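## Task

Put plate E10 into nest OUT, and make sure each of the two remaining plates finishes in the nest it started in. All three plates have to lie flat within their nest's locators, with well A1 at the nest corner labelled A1, and must stay that way without the robot holding them. At the end, open the gripper and pull the hand away.

## Robot and tools

Setup. Two xArm6-style arms, left_arm and right_arm, each with a two-finger gripper, work over one table. The scene frame has its origin on the table top midway between the arms, +z up, +x outward over the table, and left_arm on the +y side (the names do not match image sides). Bases: left_arm at (-0.046, +0.300, 0), right_arm at (-0.023, -0.339, 0). Nest OUT lies between the arms; nests N1, N2, N3 and RD form an arc in front of them, in clockwise order seen from above. A fixed bar-code scanner stands next to RD. Well A1 is at each plate's clipped corner. To identify a plate, lay it flat in RD with A1 at the A1 corner and move the hand out of the scanner's line of sight; the result then shows its ID. The idle arm may be parked out of the way.

Gripper. The fingers project sideways from the wrist flange; they are level when the flange points straight down, and wrist roll turns them. In the gripper's own axes, +x runs along the fingers toward the tips, y is the closing direction, +z points back toward the flange. The reported hand position is the point between the pads, roughly 2 cm short of the tips; it can be somewhat off, more so at long reach.

execute_actions(actions). A list of actions run in sequence; an empty list only returns state and images. Each action may hold "rows", "steps" and "until". "rows" is up to 15 rows, each applied for one control step of 1/30 s. Every row is one flat list of 14 numbers, all in [-1, 1], covering both arms even if one stays still: left_arm dx, dy, dz, rx, ry, rz, opening, then right_arm the same seven. dx..rz are an offset, in that gripper's own axes, from the gripper's measured pose when the action began (for a call's first action, the pose last reported); each row is relative to that same start, not to the row before. Scale: 1.0 equals 0.6 m of travel or 180 degrees; rx, ry, rz form a single rotation vector. The opening is absolute, not an offset: +1 fully open (0.150 m), -1 closed (pads still 0.071 m apart). Allow at least about 0.4 s for a full close. "steps" is an integer from 1 to 450, no fewer than the number of rows, default 15; after the rows run out each arm keeps heading for the last row's target and each gripper keeps its last command, so long moves need more steps. "until" ends the action early once every condition holds, e.g. {"scanner": {"code": "m60"}} or {"scanner": {"reads": [">", 0]}}; numbers need a comparison (=, !=, <, <=, >, >=). It only reads devices and does not halt motion. Any bad value or name rejects the whole call before motion.

Motion limits. Each step the commanded pose is clipped to within 70 mm and 16 degrees of the measured pose, then reached by damped inverse kinematics, favouring position over orientation. Joints move at most 3.14 rad/s and take 0.16 s to reach speed. Ramp offsets gradually (adding about 0.01 per row gives 0.18 m/s) so a held plate is not shaken loose. If steps end before a move completes, send the remainder in the next action rather than expecting drift to finish it.

zoom_image(camera, region): enlarges part of the latest image from cam_high (672x504), cam_left_wrist or cam_right_wrist (616x616 each); region is [x0, y0, x1, y1] in pixels from the top-left, no larger than 504 by 504.

read_manual(section): returns URDF licence texts only; "licences" is the sole section.

finished_scene(scene): pass the current scene's number to close it; irreversible, and the goal must already hold and keep holding. Its result states whether the task succeeded and gives the next task.

Results. The state line lists per arm end_effector_position (m), end_effector_quat_wxyz and velocities in the scene frame. "Hand target" is where the controller is currently steering. "pose unreachable" means the clearance check altered or blocked that arm's command; that arm drops its target and stops. grip_measured is the finger opening on the command scale (last joint value gives metres), possibly off by about 1 mm. To keep hold of something, command at least 0.04 below grip_measured. Pads push about 20 N; a fast close can press harder. The scanner reports "code" (lower-case ID or no_read, never wrong) and "reads" (count of changes from no_read to an ID). Cameras come with calibration (K, distortion, world-to-camera transform), accurate only to a few degrees and millimetres.

Hazards. Don't drop or knock anything off the table; that ends the scene. Keep the arms from striking or pressing each other. Contact torque reaching a joint's load limit (waist and shoulder 44, elbow and forearm roll 26.4, wrist pitch and roll 17.6 N m, carried weight included) triggers a fault: the arm backs off, rests 10 s and skips the rest of the call. Pushing an arm far from its target cancels both arms' targets. Holding loads heats motors: a MOTOR HOT warning appears from 65 °C, and at 80 °C the arm is braked until cool. Occasional outside tugs may disturb a held or loose plate. The robot keeps its last command while you think, so avoid leaving it mid-grip under strain.

Each tool is called after "Request:" by a JSON object that holds its "name" and its "arguments", one argument or row to a line.

## Session

Request:
{"name": "execute_actions", "arguments": {
  "actions": []
}}

Scene clock: 0.00 s.
left_arm: end_effector_position=(+0.2689, +0.8073, +0.2717) grip_measured=+1.00 end_effector_quat_wxyz=(+0.255, -0.326, -0.505, +0.758) end_effector_velocity=(+0.000, -0.000, -0.001) end_effector_angular_velocity=(-0.001, +0.002, -0.001) | right_arm: end_effector_position=(+0.4801, +0.2687, +0.3744) grip_measured=+1.00 end_effector_quat_wxyz=(+0.764, -0.486, -0.224, +0.361) end_effector_velocity=(+0.000, -0.000, +0.001) end_effector_angular_velocity=(+0.000, -0.000, -0.000)
Joint positions: left_arm=[ 0.767  0.245 -1.27  -2.85   0.275  1.063  0.15 ] | right_arm=[ 1.277  0.733 -2.12  -1.094  1.689  0.253  0.15 ]
Joint velocities: left_arm=[-0.001  0.001  0.     0.001 -0.001 -0.001  0.   ] | right_arm=[-0.001 -0.001  0.    -0.     0.    -0.001  0.   ]
Hand target (left_arm): +0.269, +0.807, +0.272; +0.255, -0.326, -0.505, +0.758
Hand target (right_arm): +0.480, +0.269, +0.374; +0.764, -0.486, -0.224, +0.361
scanner: code=no_read reads=0
camera_calibration (this result's frames):
cam_left_wrist: T_world_to_cam=[[-0.0631754, 0.322511, 0.944455, -0.499648], [0.99709, 0.0608472, 0.0459182, -0.315494], [-0.0426584, 0.944608, -0.325417, -0.538677], [0, 0, 0, 1]] pos_world=[0.260031, 0.689178, 0.311087]
cam_right_wrist: T_world_to_cam=[[0.409199, -0.345321, 0.844577, -0.428665], [0.165868, -0.882045, -0.441004, 0.333838], [0.897242, 0.320547, -0.303654, -0.279501], [0, 0, 0, 1]] pos_world=[0.370816, 0.236026, 0.424393]

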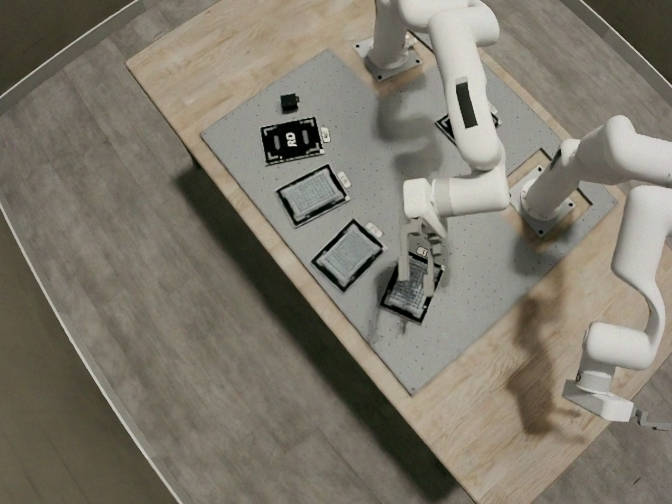

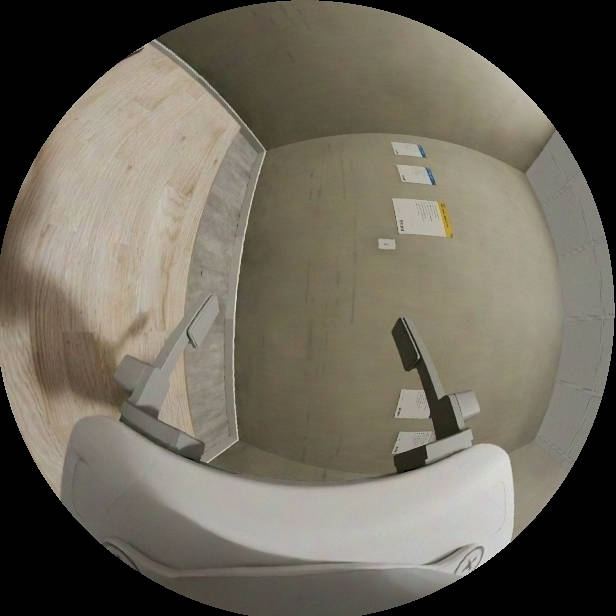

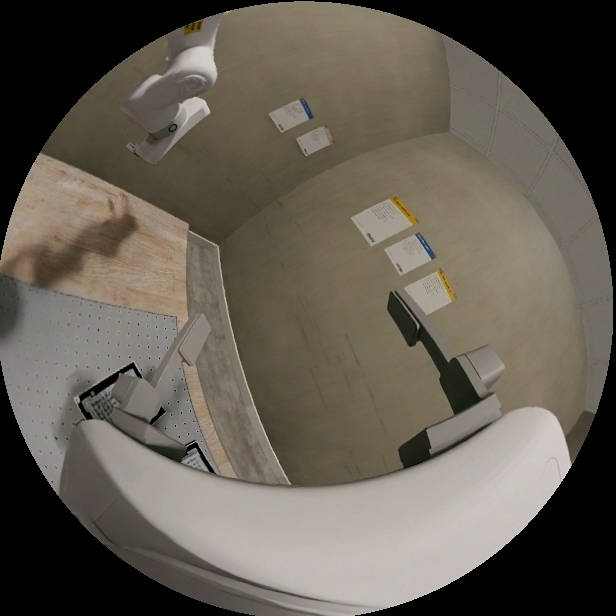

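Request:
{"name": "execute_actions", "arguments": {
  "actions": [
    {"rows":[[0,0,0,0,0,0,1,-0.407,0.225,-0.195,0.336,0.155,-0.25,1]],"steps":55},
    {"rows":[[0,0,0,0,0,0,1,0,0,-0.2,0,0,0,1]],"steps":28}
  ]
}}

Request:
{"name": "zoom_image", "arguments": {
  "camera": "cam_high",
  "region": [250, 80, 510, 340]
}}

Scene clock: 10.07 s.
left_arm: end_effector_position=(+0.2689, +0.8073, +0.2717) grip_measured=+1.00 end_effector_quat_wxyz=(+0.255, -0.326, -0.505, +0.758) end_effector_velocity=(-0.000, -0.000, +0.000) end_effector_angular_velocity=(-0.000, -0.001, +0.001) | right_arm: end_effector_position=(+0.3596, +0.0492, +0.0851) grip_measured=+1.00 end_effector_quat_wxyz=(+1.000, -0.000, -0.000, -0.000) end_effector_velocity=(-0.001, -0.001, -0.003) end_effector_angular_velocity=(-0.005, +0.003, +0.000)
Joint positions: left_arm=[ 0.767  0.245 -1.27  -2.85   0.275  1.063  0.15 ] | right_arm=[ 1.209  0.402 -0.844 -0.002  0.443  1.029  0.15 ]
Joint velocities: left_arm=[ 0. -0. -0. -0. -0. -0.  0.] | right_arm=[ 0.     0.004  0.001  0.001 -0.    -0.001  0.   ]
Hand target (left_arm): +0.269, +0.807, +0.272; +0.255, -0.326, -0.505, +0.758
Hand target (right_arm): +0.360, +0.049, +0.085; +1.000, -0.001, -0.000, -0.000
Off the commanded pose (left_arm): 0.000 m, 0 deg.
Off the commanded pose (right_arm): 0.000 m, 0 deg.
scanner: code=no_read reads=0
camera_calibration (this result's frames):
cam_left_wrist: T_world_to_cam=[[-0.0631754, 0.322511, 0.944455, -0.499648], [0.99709, 0.0608474, 0.0459181, -0.315494], [-0.0426585, 0.944608, -0.325417, -0.538677], [0, 0, 0, 1]] pos_world=[0.260031, 0.689178, 0.311087]
cam_right_wrist: T_world_to_cam=[[-0.0118378, -0.99232, -0.123128, 0.054765], [-0.567839, 0.108027, -0.81602, 0.27965], [0.823054, 0.0602572, -0.564757, -0.127142], [0, 0, 0, 1]] pos_world=[0.264089, 0.031796, 0.163138]

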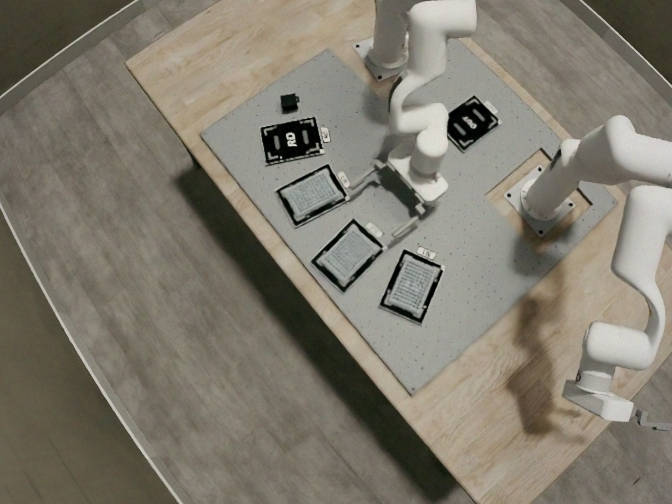

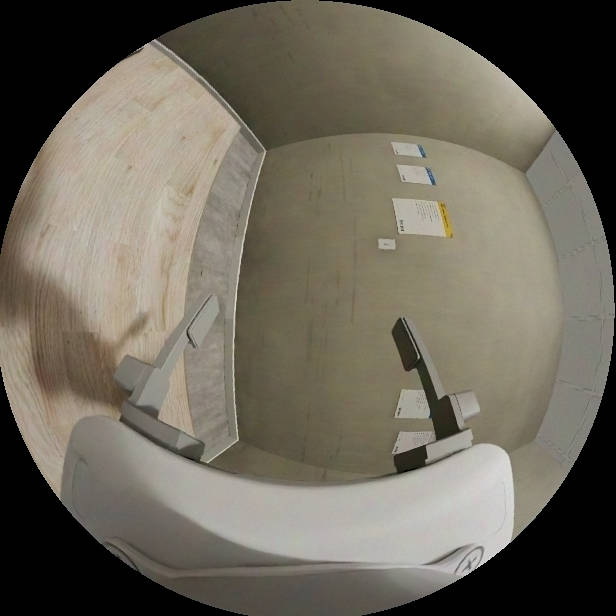

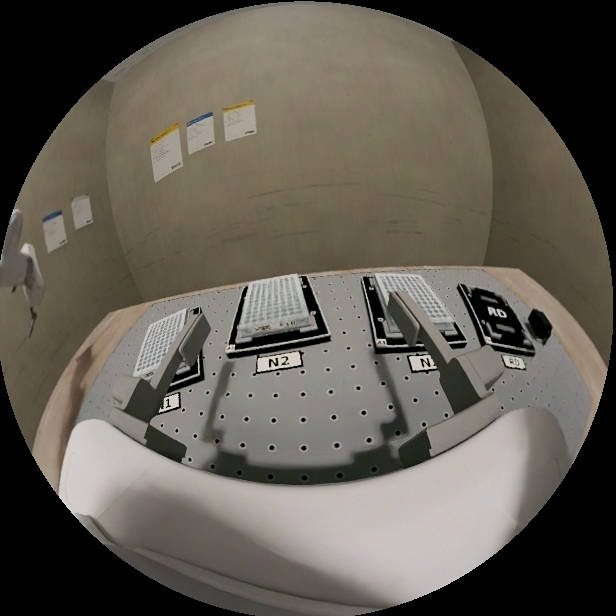

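Region (250, 80, 510, 340) of cam_high's 672x504 image, scaled by 1.938, with more detail than that image has.

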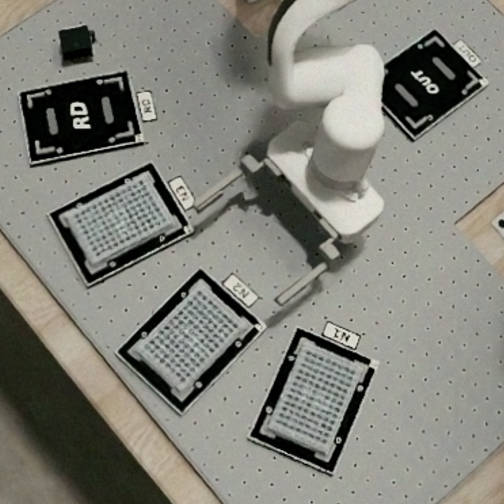

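Request:
{"name": "zoom_image", "arguments": {
  "camera": "cam_right_wrist",
  "region": [220, 265, 340, 375]
}}

Region (220, 265, 340, 375) of cam_right_wrist's 616x616 image, scaled by 4.200, with more detail than that image has; it fills the top 462 rows of this view, and the rest is white.

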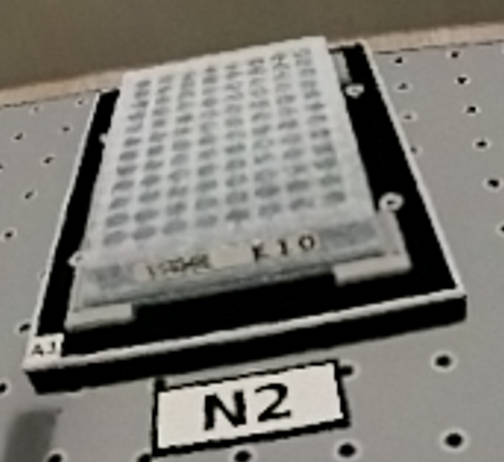

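Request:
{"name": "execute_actions", "arguments": {
  "actions": [
    {"rows":[[0,0,0,0,0,0,1,0.202,0.063,-0.0095,0,0,0.0333,0]],"steps":30}
  ]
}}

Request:
{"name": "zoom_image", "arguments": {
  "camera": "cam_right_wrist",
  "region": [190, 280, 410, 480]
}}

Scene clock: 19.03 s.
left_arm: end_effector_position=(+0.2689, +0.8073, +0.2717) grip_measured=+1.00 end_effector_quat_wxyz=(+0.255, -0.326, -0.505, +0.758) end_effector_velocity=(+0.000, -0.000, +0.000) end_effector_angular_velocity=(+0.000, -0.001, -0.000) | right_arm: end_effector_position=(+0.4808, +0.0866, +0.0793) grip_measured=+0.00 end_effector_quat_wxyz=(+0.999, -0.001, -0.000, +0.052) end_effector_velocity=(+0.001, -0.001, -0.002) end_effector_angular_velocity=(-0.002, +0.001, -0.001)
Joint positions: left_arm=[ 0.767  0.245 -1.27  -2.85   0.275  1.063  0.15 ] | right_arm=[ 1.037  0.629 -1.225 -0.003  0.597  0.753  0.11 ]
Joint velocities: left_arm=[-0.    -0.001 -0.    -0.     0.    -0.     0.   ] | right_arm=[-0.002  0.004 -0.002 -0.001 -0.    -0.001  0.   ]
Hand target (left_arm): +0.269, +0.807, +0.272; +0.255, -0.326, -0.505, +0.758
Hand target (right_arm): +0.481, +0.087, +0.079; +0.999, -0.001, -0.000, +0.052
Off the commanded pose (left_arm): 0.000 m, 0 deg.
Off the commanded pose (right_arm): 0.000 m, 0 deg.
scanner: code=no_read reads=0
camera_calibration (this result's frames):
cam_left_wrist: T_world_to_cam=[[-0.0631751, 0.322512, 0.944455, -0.499648], [0.99709, 0.0608474, 0.0459178, -0.315494], [-0.0426586, 0.944608, -0.325417, -0.538677], [0, 0, 0, 1]] pos_world=[0.260031, 0.689178, 0.311087]
cam_right_wrist: T_world_to_cam=[[0.091906, -0.988208, -0.12247, 0.0423116], [-0.575676, 0.0476248, -0.816289, 0.348725], [0.812496, 0.145525, -0.564511, -0.2348], [0, 0, 0, 1]] pos_world=[0.387638, 0.059374, 0.157295]

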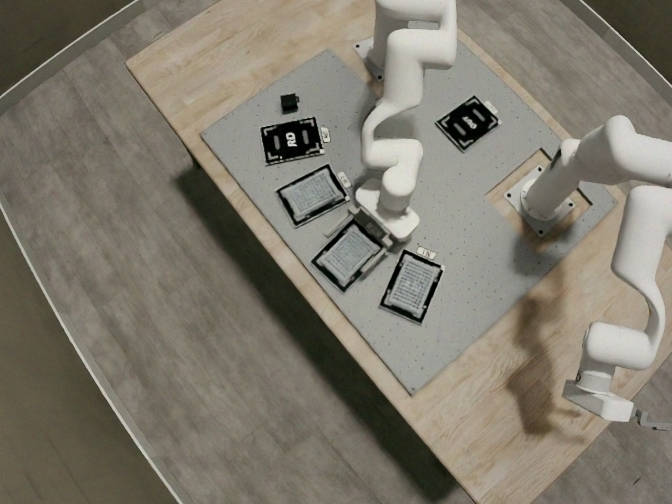

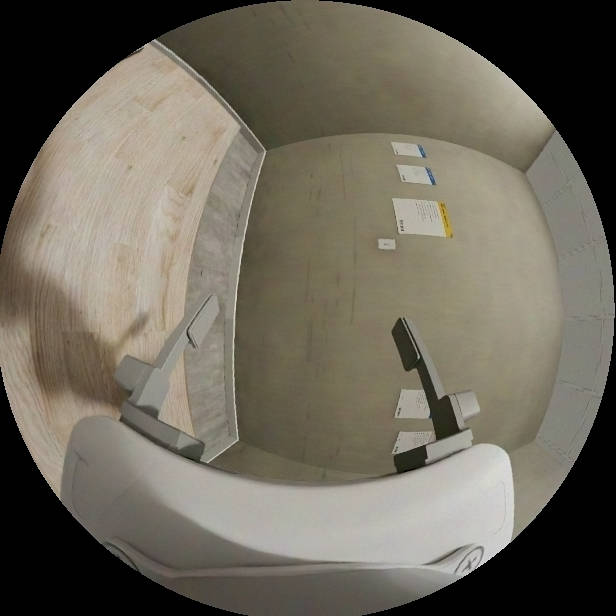

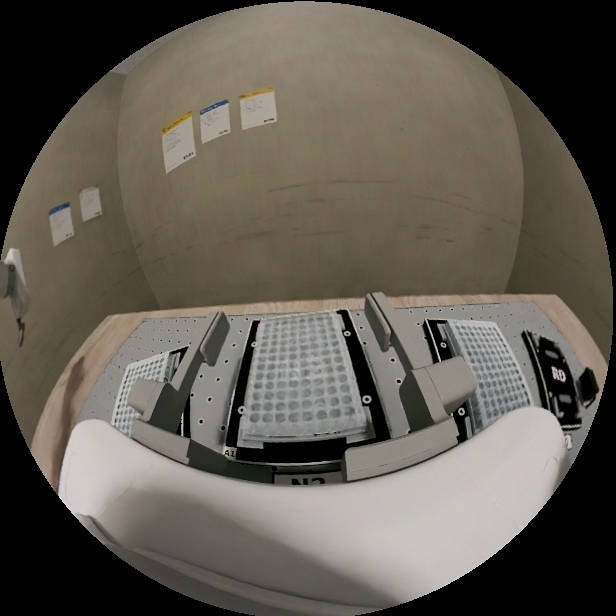

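Region (190, 280, 410, 480) of cam_right_wrist's 616x616 image, scaled by 2.291, with more detail than that image has; it fills the top 458 rows of this view, and the rest is white.

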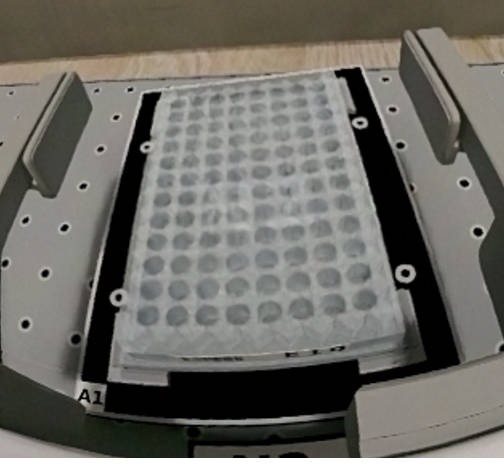

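Request:
{"name": "execute_actions", "arguments": {
  "actions": [
    {"rows":[[0,0,0,0,0,0,1,0,0,-0.02,0,0,0,-0.3],[0,0,0,0,0,0,1,0,0,-0.035,0,0,0,-0.3],[0,0,0,0,0,0,1,0,0,-0.045,0,0,0,-0.3],[0,0,0,0,0,0,1,0,0,-0.052,0,0,0,-0.4],[0,0,0,0,0,0,1,0,0,-0.056,0,0,0,-0.45]],"steps":25}
  ]
}}

Request:
{"name": "zoom_image", "arguments": {
  "camera": "cam_right_wrist",
  "region": [170, 260, 430, 490]
}}

Request:
{"name": "zoom_image", "arguments": {
  "camera": "cam_right_wrist",
  "region": [80, 305, 200, 435]
}}

Scene clock: 26.53 s.
left_arm: end_effector_position=(+0.2689, +0.8073, +0.2717) grip_measured=+1.00 end_effector_quat_wxyz=(+0.255, -0.326, -0.505, +0.758) end_effector_velocity=(+0.000, +0.000, +0.000) end_effector_angular_velocity=(+0.000, -0.000, +0.000) | right_arm: end_effector_position=(+0.4808, +0.0866, +0.0457) grip_measured=-0.45 end_effector_quat_wxyz=(+0.999, -0.001, -0.000, +0.052) end_effector_velocity=(+0.000, -0.000, +0.000) end_effector_angular_velocity=(+0.002, -0.000, -0.002)
Joint positions: left_arm=[ 0.767  0.245 -1.27  -2.85   0.275  1.063  0.15 ] | right_arm=[ 1.037  0.711 -1.244 -0.003  0.534  0.753  0.093]
Joint velocities: left_arm=[ 0.  0. -0. -0.  0.  0.  0.] | right_arm=[-0.    -0.    -0.     0.002 -0.001  0.     0.   ]
Hand target (left_arm): +0.269, +0.807, +0.272; +0.255, -0.326, -0.505, +0.758
Hand target (right_arm): +0.481, +0.087, +0.046; +0.999, -0.001, -0.000, +0.052
Off the commanded pose (left_arm): 0.000 m, 0 deg.
Off the commanded pose (right_arm): 0.000 m, 0 deg.
scanner: code=no_read reads=0
camera_calibration (this result's frames):
cam_left_wrist: T_world_to_cam=[[-0.0631752, 0.322512, 0.944455, -0.499648], [0.99709, 0.0608474, 0.045918, -0.315494], [-0.0426585, 0.944608, -0.325417, -0.538677], [0, 0, 0, 1]] pos_world=[0.260031, 0.689178, 0.311087]
cam_right_wrist: T_world_to_cam=[[0.0919793, -0.988176, -0.122672, 0.0381615], [-0.575649, 0.0477539, -0.816301, 0.321308], [0.812507, 0.145699, -0.56445, -0.253728], [0, 0, 0, 1]] pos_world=[0.387606, 0.0593344, 0.123749]

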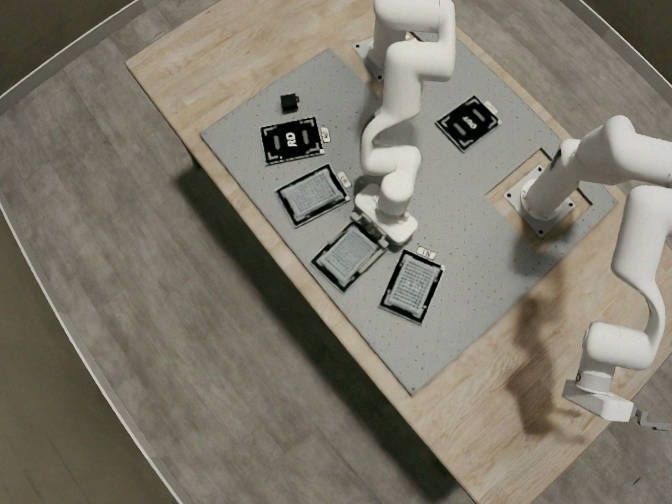

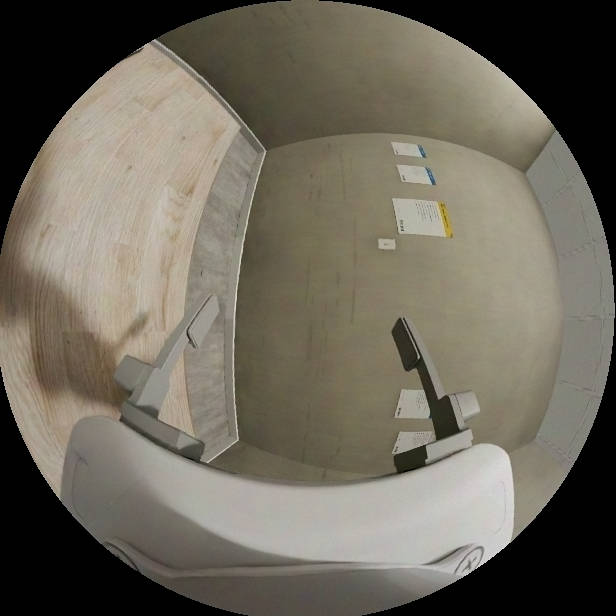

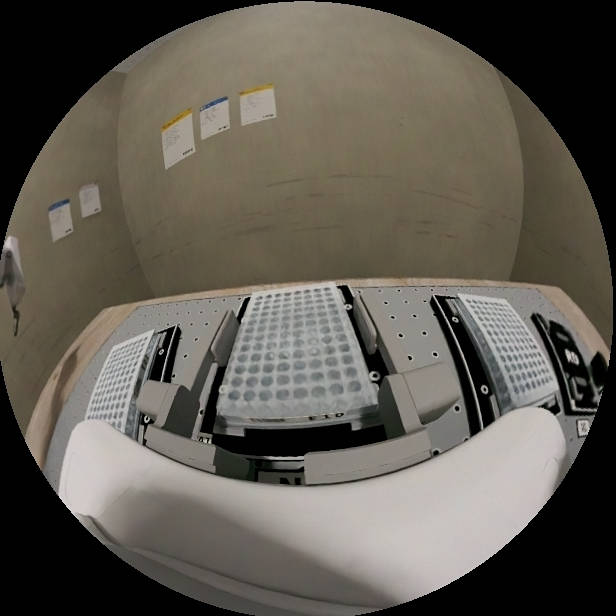

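Region (170, 260, 430, 490) of cam_right_wrist's 616x616 image, scaled by 1.938, with more detail than that image has; it fills the top 446 rows of this view, and the rest is white.

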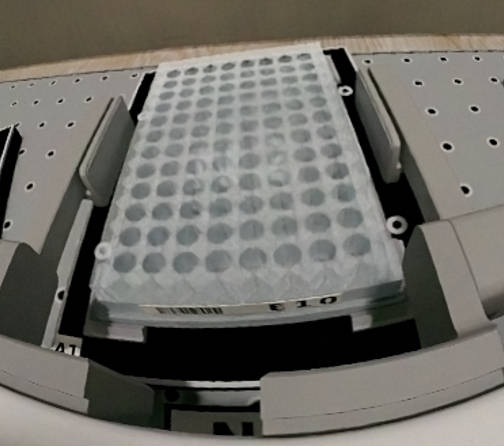

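Region (80, 305, 200, 435) of cam_right_wrist's 616x616 image, scaled by 3.877, with more detail than that image has; it fills the left 465 columns of this view, and the rest is white.

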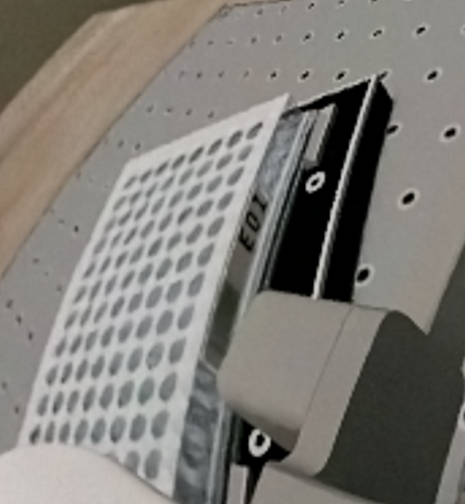

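E10 confirmed. Grasp and lift.

Request:
{"name": "execute_actions", "arguments": {
  "actions": [
    {"rows":[[0,0,0,0,0,0,1,-0.002,0.001,-0.004,0,0,0,-0.45]],"steps":10},
    {"rows":[[0,0,0,0,0,0,1,0,0,0,0,0,0,-0.5],[0,0,0,0,0,0,1,0,0,0,0,0,0,-0.53],[0,0,0,0,0,0,1,0,0,0,0,0,0,-0.56],[0,0,0,0,0,0,1,0,0,0,0,0,0,-0.59],[0,0,0,0,0,0,1,0,0,0,0,0,0,-0.62],[0,0,0,0,0,0,1,0,0,0,0,0,0,-0.65],[0,0,0,0,0,0,1,0,0,0,0,0,0,-0.68],[0,0,0,0,0,0,1,0,0,0,0,0,0,-0.71],[0,0,0,0,0,0,1,0,0,0,0,0,0,-0.74],[0,0,0,0,0,0,1,0,0,0,0,0,0,-0.78]],"steps":22},
    {"rows":[[0,0,0,0,0,0,1,0,0,0.004,0,0,0,-0.78],[0,0,0,0,0,0,1,0,0,0.009,0,0,0,-0.78],[0,0,0,0,0,0,1,0,0,0.015,0,0,0,-0.78],[0,0,0,0,0,0,1,0,0,0.021,0,0,0,-0.78],[0,0,0,0,0,0,1,0,0,0.025,0,0,0,-0.78]],"steps":20}
  ]
}}

Request:
{"name": "zoom_image", "arguments": {
  "camera": "cam_right_wrist",
  "region": [170, 260, 430, 490]
}}

Request:
{"name": "zoom_image", "arguments": {
  "camera": "cam_high",
  "region": [420, 80, 520, 170]
}}

Scene clock: 37.97 s.
left_arm: end_effector_position=(+0.2689, +0.8073, +0.2717) grip_measured=+1.00 end_effector_quat_wxyz=(+0.255, -0.326, -0.505, +0.758) end_effector_velocity=(-0.000, +0.000, -0.000) end_effector_angular_velocity=(-0.001, +0.002, -0.000) | right_arm: end_effector_position=(+0.4796, +0.0871, +0.0584) grip_measured=-0.70 end_effector_quat_wxyz=(+0.999, -0.001, -0.000, +0.052) end_effector_velocity=(-0.001, +0.001, +0.001) end_effector_angular_velocity=(+0.001, -0.000, +0.001)
Joint positions: left_arm=[ 0.767  0.245 -1.27  -2.85   0.275  1.063  0.15 ] | right_arm=[ 1.039  0.678 -1.233 -0.003  0.556  0.756  0.083]
Joint velocities: left_arm=[-0.     0.001 -0.     0.    -0.001  0.     0.   ] | right_arm=[ 0.003 -0.002  0.001  0.001 -0.     0.001 -0.   ]
Hand target (left_arm): +0.269, +0.807, +0.272; +0.255, -0.326, -0.505, +0.758
Hand target (right_arm): +0.480, +0.087, +0.059; +0.999, -0.001, -0.001, +0.052
Off the commanded pose (left_arm): 0.000 m, 0 deg.
Off the commanded pose (right_arm): 0.000 m, 0 deg.
scanner: code=no_read reads=0
camera_calibration (this result's frames):
cam_left_wrist: T_world_to_cam=[[-0.0631753, 0.322512, 0.944455, -0.499648], [0.99709, 0.0608473, 0.0459181, -0.315494], [-0.0426584, 0.944608, -0.325417, -0.538677], [0, 0, 0, 1]] pos_world=[0.260031, 0.689178, 0.311087]
cam_right_wrist: T_world_to_cam=[[0.0919849, -0.98816, -0.122795, 0.040358], [-0.575513, 0.0478769, -0.81639, 0.330907], [0.812603, 0.145766, -0.564295, -0.245736], [0, 0, 0, 1]] pos_world=[0.386415, 0.0598572, 0.136438]

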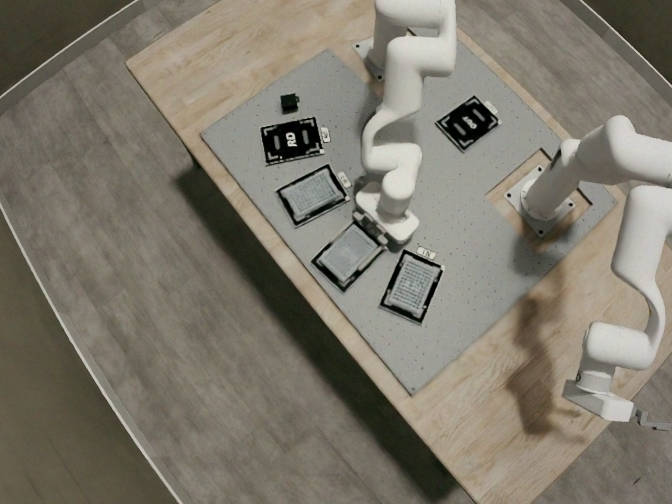

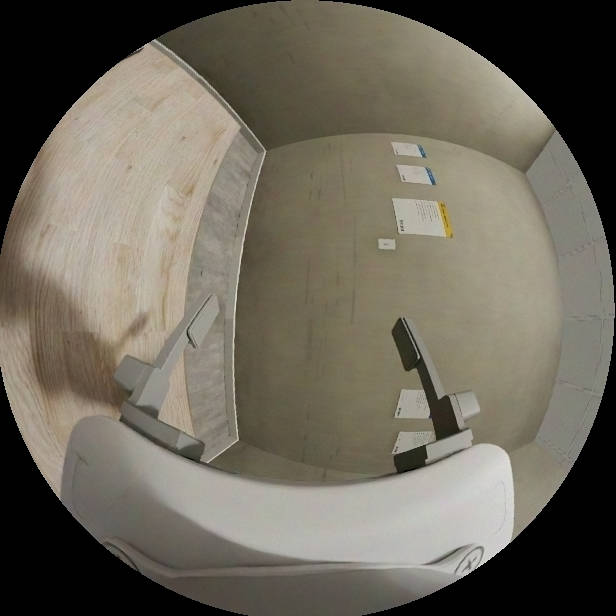

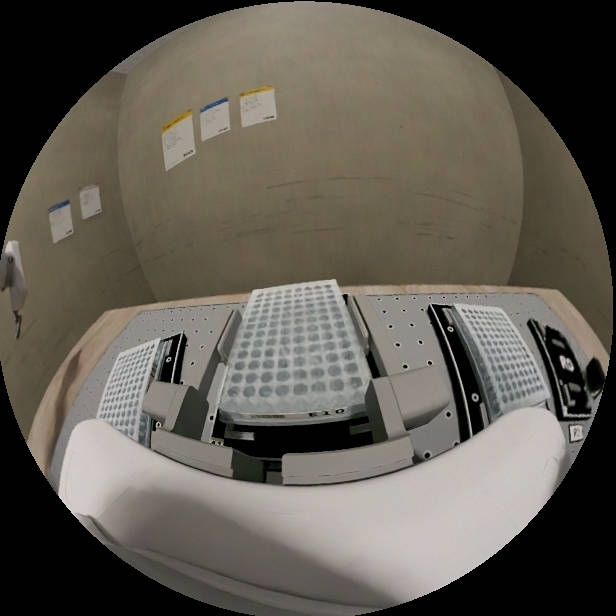

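Region (170, 260, 430, 490) of cam_right_wrist's 616x616 image, scaled by 1.938, with more detail than that image has; it fills the top 446 rows of this view, and the rest is white.

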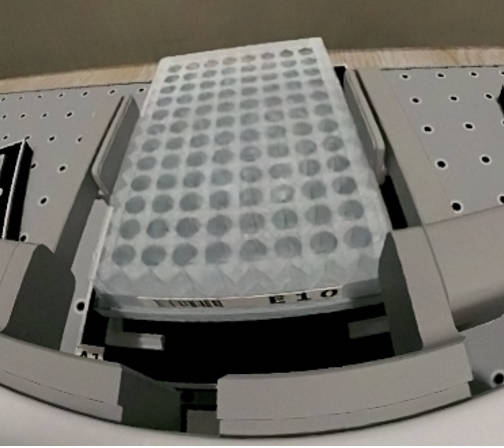

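Region (420, 80, 520, 170) of cam_high's 672x504 image, scaled by 5.040, with more detail than that image has; it fills the top 454 rows of this view, and the rest is white.

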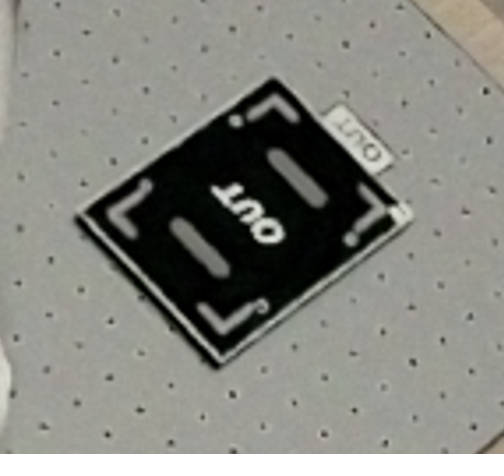

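Request:
{"name": "execute_actions", "arguments": {
  "actions": [
    {"rows":[[0,0,0,0,0,0,1,-0.002,0,0.005,0,0,0,-0.78],[0,0,0,0,0,0,1,-0.006,0,0.012,0,0,0,-0.78],[0,0,0,0,0,0,1,-0.012,0,0.02,0,0,0,-0.78],[0,0,0,0,0,0,1,-0.02,0,0.028,0,0,0,-0.78],[0,0,0,0,0,0,1,-0.03,0,0.036,0,0,0,-0.78],[0,0,0,0,0,0,1,-0.042,0,0.044,0,0,0,-0.78],[0,0,0,0,0,0,1,-0.056,0,0.052,0,0,0,-0.78],[0,0,0,0,0,0,1,-0.072,0,0.06,0,0,0,-0.78],[0,0,0,0,0,0,1,-0.09,0,0.06,0,0,0,-0.78],[0,0,0,0,0,0,1,-0.108,0,0.06,0,0,0,-0.78],[0,0,0,0,0,0,1,-0.126,0,0.06,0,0,0,-0.78],[0,0,0,0,0,0,1,-0.144,0,0.06,0,0,0,-0.78],[0,0,0,0,0,0,1,-0.162,0,0.06,0,0,0,-0.78],[0,0,0,0,0,0,1,-0.18,0,0.06,0,0,0,-0.78],[0,0,0,0,0,0,1,-0.198,0,0.06,0,0,0,-0.78]],"steps":15},
    {"rows":[[0,0,0,0,0,0,1,-0.088,0,0.01,0,0,0,-0.78],[0,0,0,0,0,0,1,-0.106,0,0.01,0,0,0,-0.78],[0,0,0,0,0,0,1,-0.124,0,0.01,0,0,0,-0.78],[0,0,0,0,0,0,1,-0.142,0,0.01,0,0,0,-0.78],[0,0,0,0,0,0,1,-0.16,0,0.01,0,0,0,-0.78],[0,0,0,0,0,0,1,-0.178,0,0.01,0,0,0,-0.78],[0,0,0,0,0,0,1,-0.196,0,0.01,0,0,0,-0.78],[0,0,0,0,0,0,1,-0.214,0,0.01,0,0,0,-0.78],[0,0,0,0,0,0,1,-0.232,0,0.01,0,0,0,-0.78],[0,0,0,0,0,0,1,-0.25,0,0.01,0,0,0,-0.78],[0,0,0,0,0,0,1,-0.268,0,0.01,0,0,0,-0.78],[0,0,0,0,0,0,1,-0.286,0,0.01,0,0,0,-0.78],[0,0,0,0,0,0,1,-0.304,0,0.01,0,0,0,-0.78],[0,0,0,0,0,0,1,-0.322,0,0.01,0,0,0,-0.78],[0,0,0,0,0,0,1,-0.34,0,0.01,0,0,0,-0.78]],"steps":15},
    {"rows":[[0,0,0,0,0,0,1,-0.088,0,0,0,0,-0.004,-0.78],[0,0,0,0,0,0,1,-0.106,0,0,0,0,-0.008,-0.78],[0,0,0,0,0,0,1,-0.124,0,0,0,0,-0.012,-0.78],[0,0,0,0,0,0,1,-0.142,0,0,0,0,-0.016,-0.78],[0,0,0,0,0,0,1,-0.16,0,0,0,0,-0.02,-0.78],[0,0,0,0,0,0,1,-0.178,0,0,0,0,-0.024,-0.78],[0,0,0,0,0,0,1,-0.196,0,0,0,0,-0.028,-0.78],[0,0,0,0,0,0,1,-0.214,0,0,0,0,-0.032,-0.78],[0,0,0,0,0,0,1,-0.232,0,0,0,0,-0.036,-0.78],[0,0,0,0,0,0,1,-0.25,0,0,0,0,-0.04,-0.78],[0,0,0,0,0,0,1,-0.268,0,0,0,0,-0.044,-0.78],[0,0,0,0,0,0,1,-0.286,0,0,0,0,-0.047,-0.78],[0,0,0,0,0,0,1,-0.304,0,0,0,0,-0.047,-0.78],[0,0,0,0,0,0,1,-0.32,0,0,0,0,-0.047,-0.78],[0,0,0,0,0,0,1,-0.33,0,0,0,0,-0.047,-0.78]],"steps":30}
  ]
}}

Scene clock: 61.20 s.
left_arm: end_effector_position=(+0.2689, +0.8073, +0.2717) grip_measured=+1.00 end_effector_quat_wxyz=(+0.255, -0.326, -0.505, +0.758) end_effector_velocity=(-0.000, +0.000, +0.000) end_effector_angular_velocity=(+0.001, -0.002, +0.000) | right_arm: end_effector_position=(+0.0486, +0.0446, +0.0951) grip_measured=-0.70 end_effector_quat_wxyz=(+1.000, -0.001, +0.005, -0.021) end_effector_velocity=(-0.003, +0.001, +0.001) end_effector_angular_velocity=(+0.003, -0.002, +0.001)
Joint positions: left_arm=[ 0.767  0.245 -1.27  -2.85   0.275  1.063  0.15 ] | right_arm=[ 1.948  0.239 -0.627  0.03   0.389  1.78   0.083]
Joint velocities: left_arm=[ 0.001 -0.     0.     0.     0.002  0.     0.   ] | right_arm=[ 0.006  0.001 -0.003 -0.006 -0.001  0.011  0.   ]
Hand target (left_arm): +0.269, +0.807, +0.272; +0.255, -0.326, -0.505, +0.758
Hand target (right_arm): +0.048, +0.045, +0.095; +1.000, -0.001, +0.005, -0.020
Off the commanded pose (left_arm): 0.000 m, 0 deg.
Off the commanded pose (right_arm): 0.000 m, 0 deg.
scanner: code=no_read reads=0
camera_calibration (this result's frames):
cam_left_wrist: T_world_to_cam=[[-0.0631751, 0.322511, 0.944455, -0.499648], [0.99709, 0.0608472, 0.0459179, -0.315494], [-0.0426584, 0.944608, -0.325417, -0.538677], [0, 0, 0, 1]] pos_world=[0.260031, 0.689178, 0.311087]
cam_right_wrist: T_world_to_cam=[[-0.0539421, -0.991145, -0.121331, 0.0495307], [-0.572085, 0.130265, -0.809784, 0.110351], [0.818418, 0.0257301, -0.574046, 0.137426], [0, 0, 0, 1]] pos_world=[-0.0466698, 0.0311814, 0.174258]

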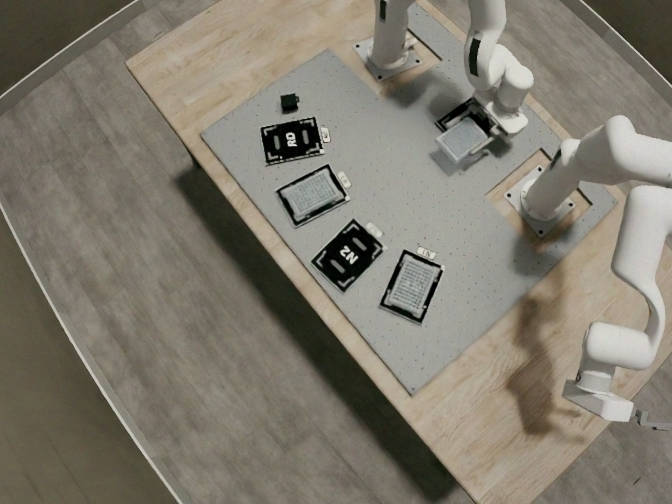

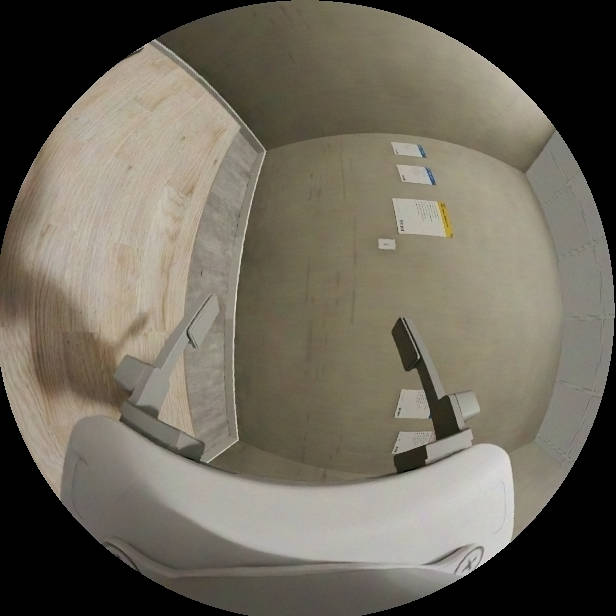

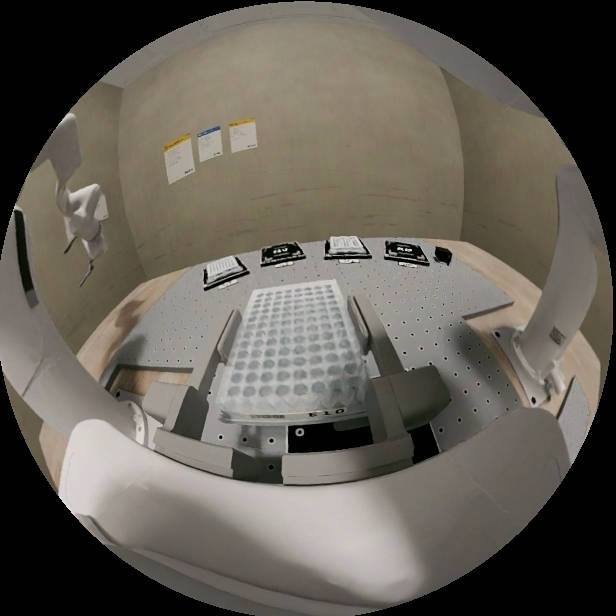

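Request:
{"name": "execute_actions", "arguments": {
  "actions": [
    {"rows":[[0,0,0,0,0,0,1,-0.008,-0.004,0,0,-0.0034,0,-0.78],[0,0,0,0,0,0,1,-0.02,-0.01,0,0,-0.0034,0,-0.78],[0,0,0,0,0,0,1,-0.036,-0.018,0,0,-0.0034,0,-0.78],[0,0,0,0,0,0,1,-0.054,-0.027,-0.005,0,-0.0034,0,-0.78],[0,0,0,0,0,0,1,-0.072,-0.036,-0.01,0,-0.0034,0,-0.78],[0,0,0,0,0,0,1,-0.09,-0.045,-0.018,0,-0.0034,0,-0.78],[0,0,0,0,0,0,1,-0.108,-0.054,-0.026,0,-0.0034,0,-0.78],[0,0,0,0,0,0,1,-0.124,-0.063,-0.034,0,-0.0034,0,-0.78],[0,0,0,0,0,0,1,-0.137,-0.07,-0.042,0,-0.0034,0,-0.78],[0,0,0,0,0,0,1,-0.145,-0.074,-0.05,0,-0.0034,0,-0.78],[0,0,0,0,0,0,1,-0.149,-0.0757,-0.058,0,-0.0034,0,-0.78],[0,0,0,0,0,0,1,-0.149,-0.0757,-0.065,0,-0.0034,0,-0.78]],"steps":30}
  ]
}}

Request:
{"name": "zoom_image", "arguments": {
  "camera": "cam_right_wrist",
  "region": [170, 260, 430, 490]
}}

Scene clock: 69.87 s.
left_arm: end_effector_position=(+0.2689, +0.8073, +0.2717) grip_measured=+1.00 end_effector_quat_wxyz=(+0.255, -0.326, -0.505, +0.758) end_effector_velocity=(-0.000, -0.000, -0.000) end_effector_angular_velocity=(-0.001, -0.000, +0.000) | right_arm: end_effector_position=(-0.0434, +0.0028, +0.0572) grip_measured=-0.70 end_effector_quat_wxyz=(+1.000, -0.001, +0.001, -0.021) end_effector_velocity=(-0.000, -0.001, -0.001) end_effector_angular_velocity=(-0.002, -0.001, +0.000)
Joint positions: left_arm=[ 0.767  0.245 -1.27  -2.85   0.275  1.063  0.15 ] | right_arm=[ 2.205  0.352 -0.61   0.01   0.259  2.056  0.083]
Joint velocities: left_arm=[-0.  0.  0. -0. -0. -0.  0.] | right_arm=[ 0.001  0.002  0.001 -0.001  0.     0.002  0.   ]
Hand target (left_arm): +0.269, +0.807, +0.272; +0.255, -0.326, -0.505, +0.758
Hand target (right_arm): -0.043, +0.003, +0.057; +1.000, -0.001, +0.001, -0.021
Off the commanded pose (left_arm): 0.000 m, 0 deg.
Off the commanded pose (right_arm): 0.000 m, 0 deg.
scanner: code=no_read reads=0
camera_calibration (this result's frames):
cam_left_wrist: T_world_to_cam=[[-0.0631753, 0.322511, 0.944455, -0.499648], [0.99709, 0.0608473, 0.0459181, -0.315494], [-0.0426584, 0.944608, -0.325417, -0.538677], [0, 0, 0, 1]] pos_world=[0.260031, 0.689178, 0.311087]
cam_right_wrist: T_world_to_cam=[[-0.0529633, -0.991182, -0.121461, -0.00138266], [-0.564329, 0.130056, -0.815242, 0.033146], [0.82385, 0.0253661, -0.566241, 0.191762], [0, 0, 0, 1]] pos_world=[-0.139351, -0.0105456, 0.135437]

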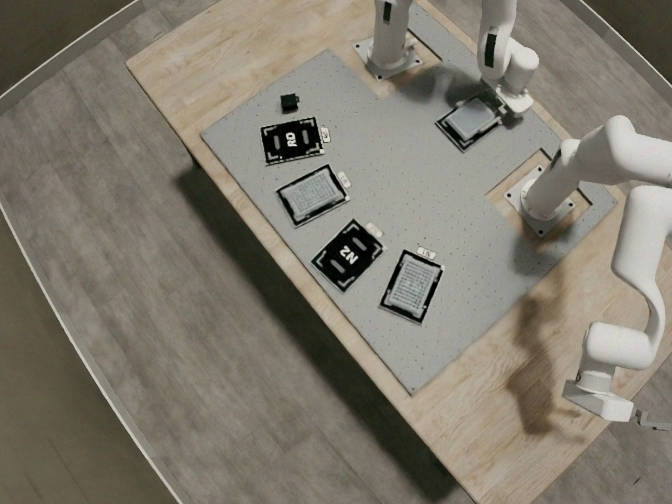

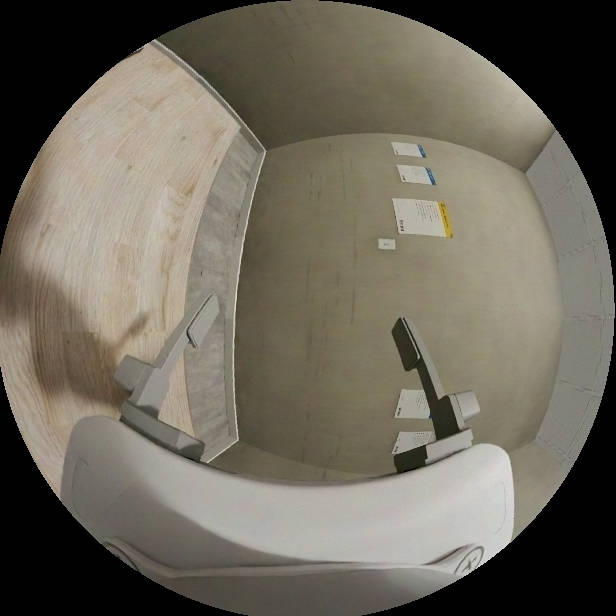

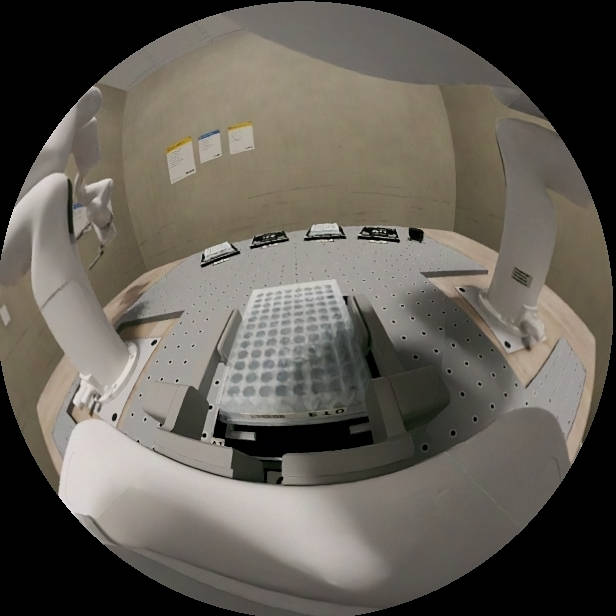

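Region (170, 260, 430, 490) of cam_right_wrist's 616x616 image, scaled by 1.938, with more detail than that image has; it fills the top 446 rows of this view, and the rest is white.

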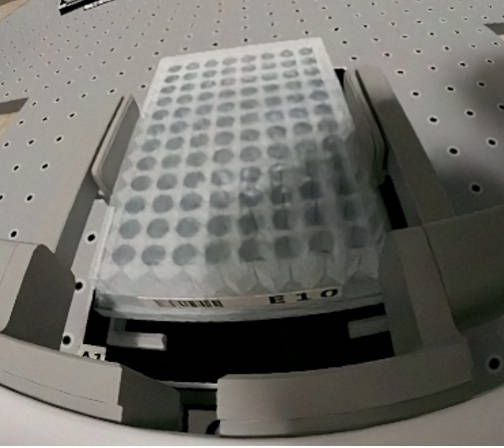

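Well aligned. Lower.

Request:
{"name": "execute_actions", "arguments": {
  "actions": [
    {"rows":[[0,0,0,0,0,0,1,0,0,-0.003,0,0,0,-0.78],[0,0,0,0,0,0,1,0,0,-0.006,0,0,0,-0.78],[0,0,0,0,0,0,1,0,0,-0.009,0,0,0,-0.78],[0,0,0,0,0,0,1,0,0,-0.012,0,0,0,-0.78],[0,0,0,0,0,0,1,0,0,-0.015,0,0,0,-0.78],[0,0,0,0,0,0,1,0,0,-0.017,0,0,0,-0.78],[0,0,0,0,0,0,1,0,0,-0.019,0,0,0,-0.78],[0,0,0,0,0,0,1,0,0,-0.021,0,0,0,-0.78],[0,0,0,0,0,0,1,0,0,-0.023,0,0,0,-0.78],[0,0,0,0,0,0,1,0,0,-0.025,0,0,0,-0.78]],"steps":25}
  ]
}}

Request:
{"name": "zoom_image", "arguments": {
  "camera": "cam_right_wrist",
  "region": [170, 260, 430, 490]
}}

Scene clock: 75.37 s.
left_arm: end_effector_position=(+0.2689, +0.8073, +0.2717) grip_measured=+1.00 end_effector_quat_wxyz=(+0.255, -0.326, -0.505, +0.758) end_effector_velocity=(-0.000, +0.000, -0.000) end_effector_angular_velocity=(-0.000, +0.000, +0.001) | right_arm: end_effector_position=(-0.0433, +0.0026, +0.0422) grip_measured=-0.70 end_effector_quat_wxyz=(+1.000, -0.001, +0.001, -0.021) end_effector_velocity=(-0.000, +0.000, -0.000) end_effector_angular_velocity=(+0.000, +0.001, -0.002)
Joint positions: left_arm=[ 0.767  0.245 -1.27  -2.85   0.275  1.063  0.15 ] | right_arm=[ 2.206  0.407 -0.621  0.012  0.217  2.054  0.083]
Joint velocities: left_arm=[ 0.001  0.     0.     0.    -0.    -0.     0.   ] | right_arm=[-0.     0.001 -0.002  0.002  0.    -0.     0.   ]
Hand target (left_arm): +0.269, +0.807, +0.272; +0.255, -0.326, -0.505, +0.758
Hand target (right_arm): -0.043, +0.003, +0.042; +1.000, -0.001, +0.001, -0.021
Off the commanded pose (left_arm): 0.000 m, 0 deg.
Off the commanded pose (right_arm): 0.000 m, 0 deg.
scanner: code=no_read reads=0
camera_calibration (this result's frames):
cam_left_wrist: T_world_to_cam=[[-0.0631751, 0.322511, 0.944455, -0.499648], [0.99709, 0.0608472, 0.0459179, -0.315494], [-0.0426584, 0.944608, -0.325417, -0.538677], [0, 0, 0, 1]] pos_world=[0.260031, 0.689178, 0.311087]
cam_right_wrist: T_world_to_cam=[[-0.0531062, -0.9912, -0.121256, -0.0033631], [-0.564308, 0.129969, -0.81527, 0.0209689], [0.823855, 0.0251299, -0.566244, 0.183253], [0, 0, 0, 1]] pos_world=[-0.13932, -0.0106639, 0.120453]

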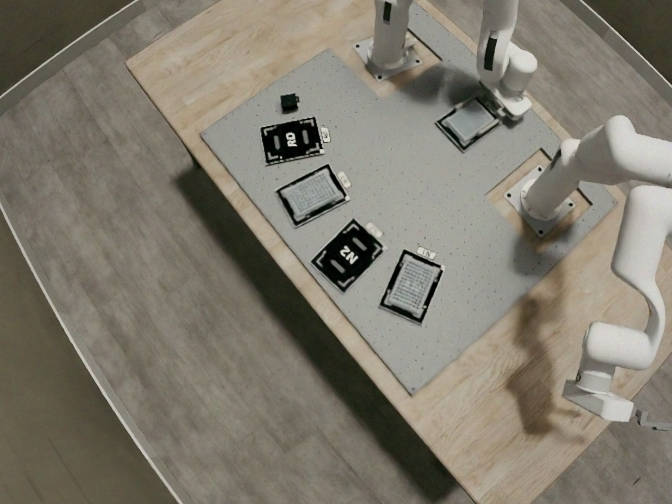

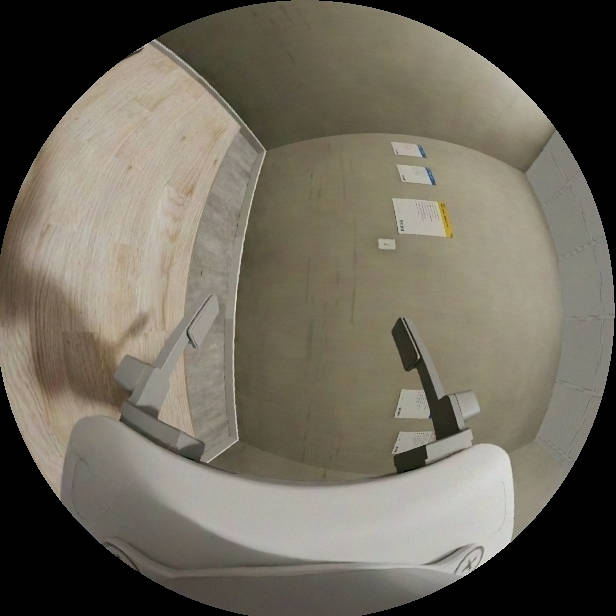

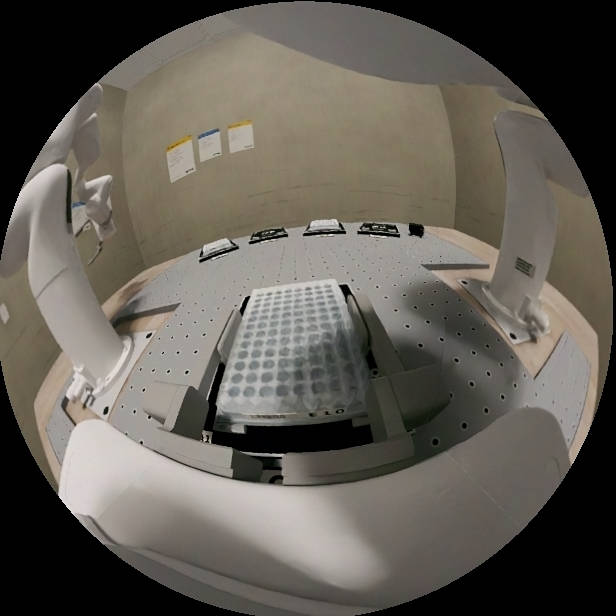

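Region (170, 260, 430, 490) of cam_right_wrist's 616x616 image, scaled by 1.938, with more detail than that image has; it fills the top 446 rows of this view, and the rest is white.

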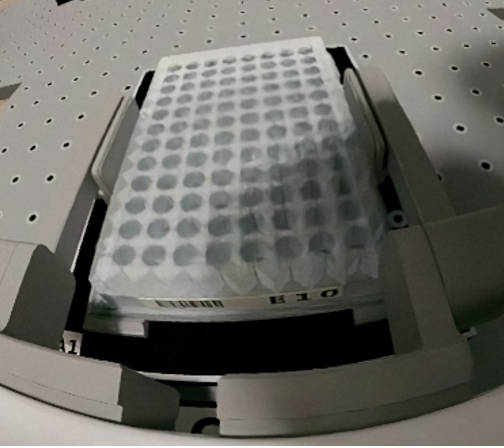

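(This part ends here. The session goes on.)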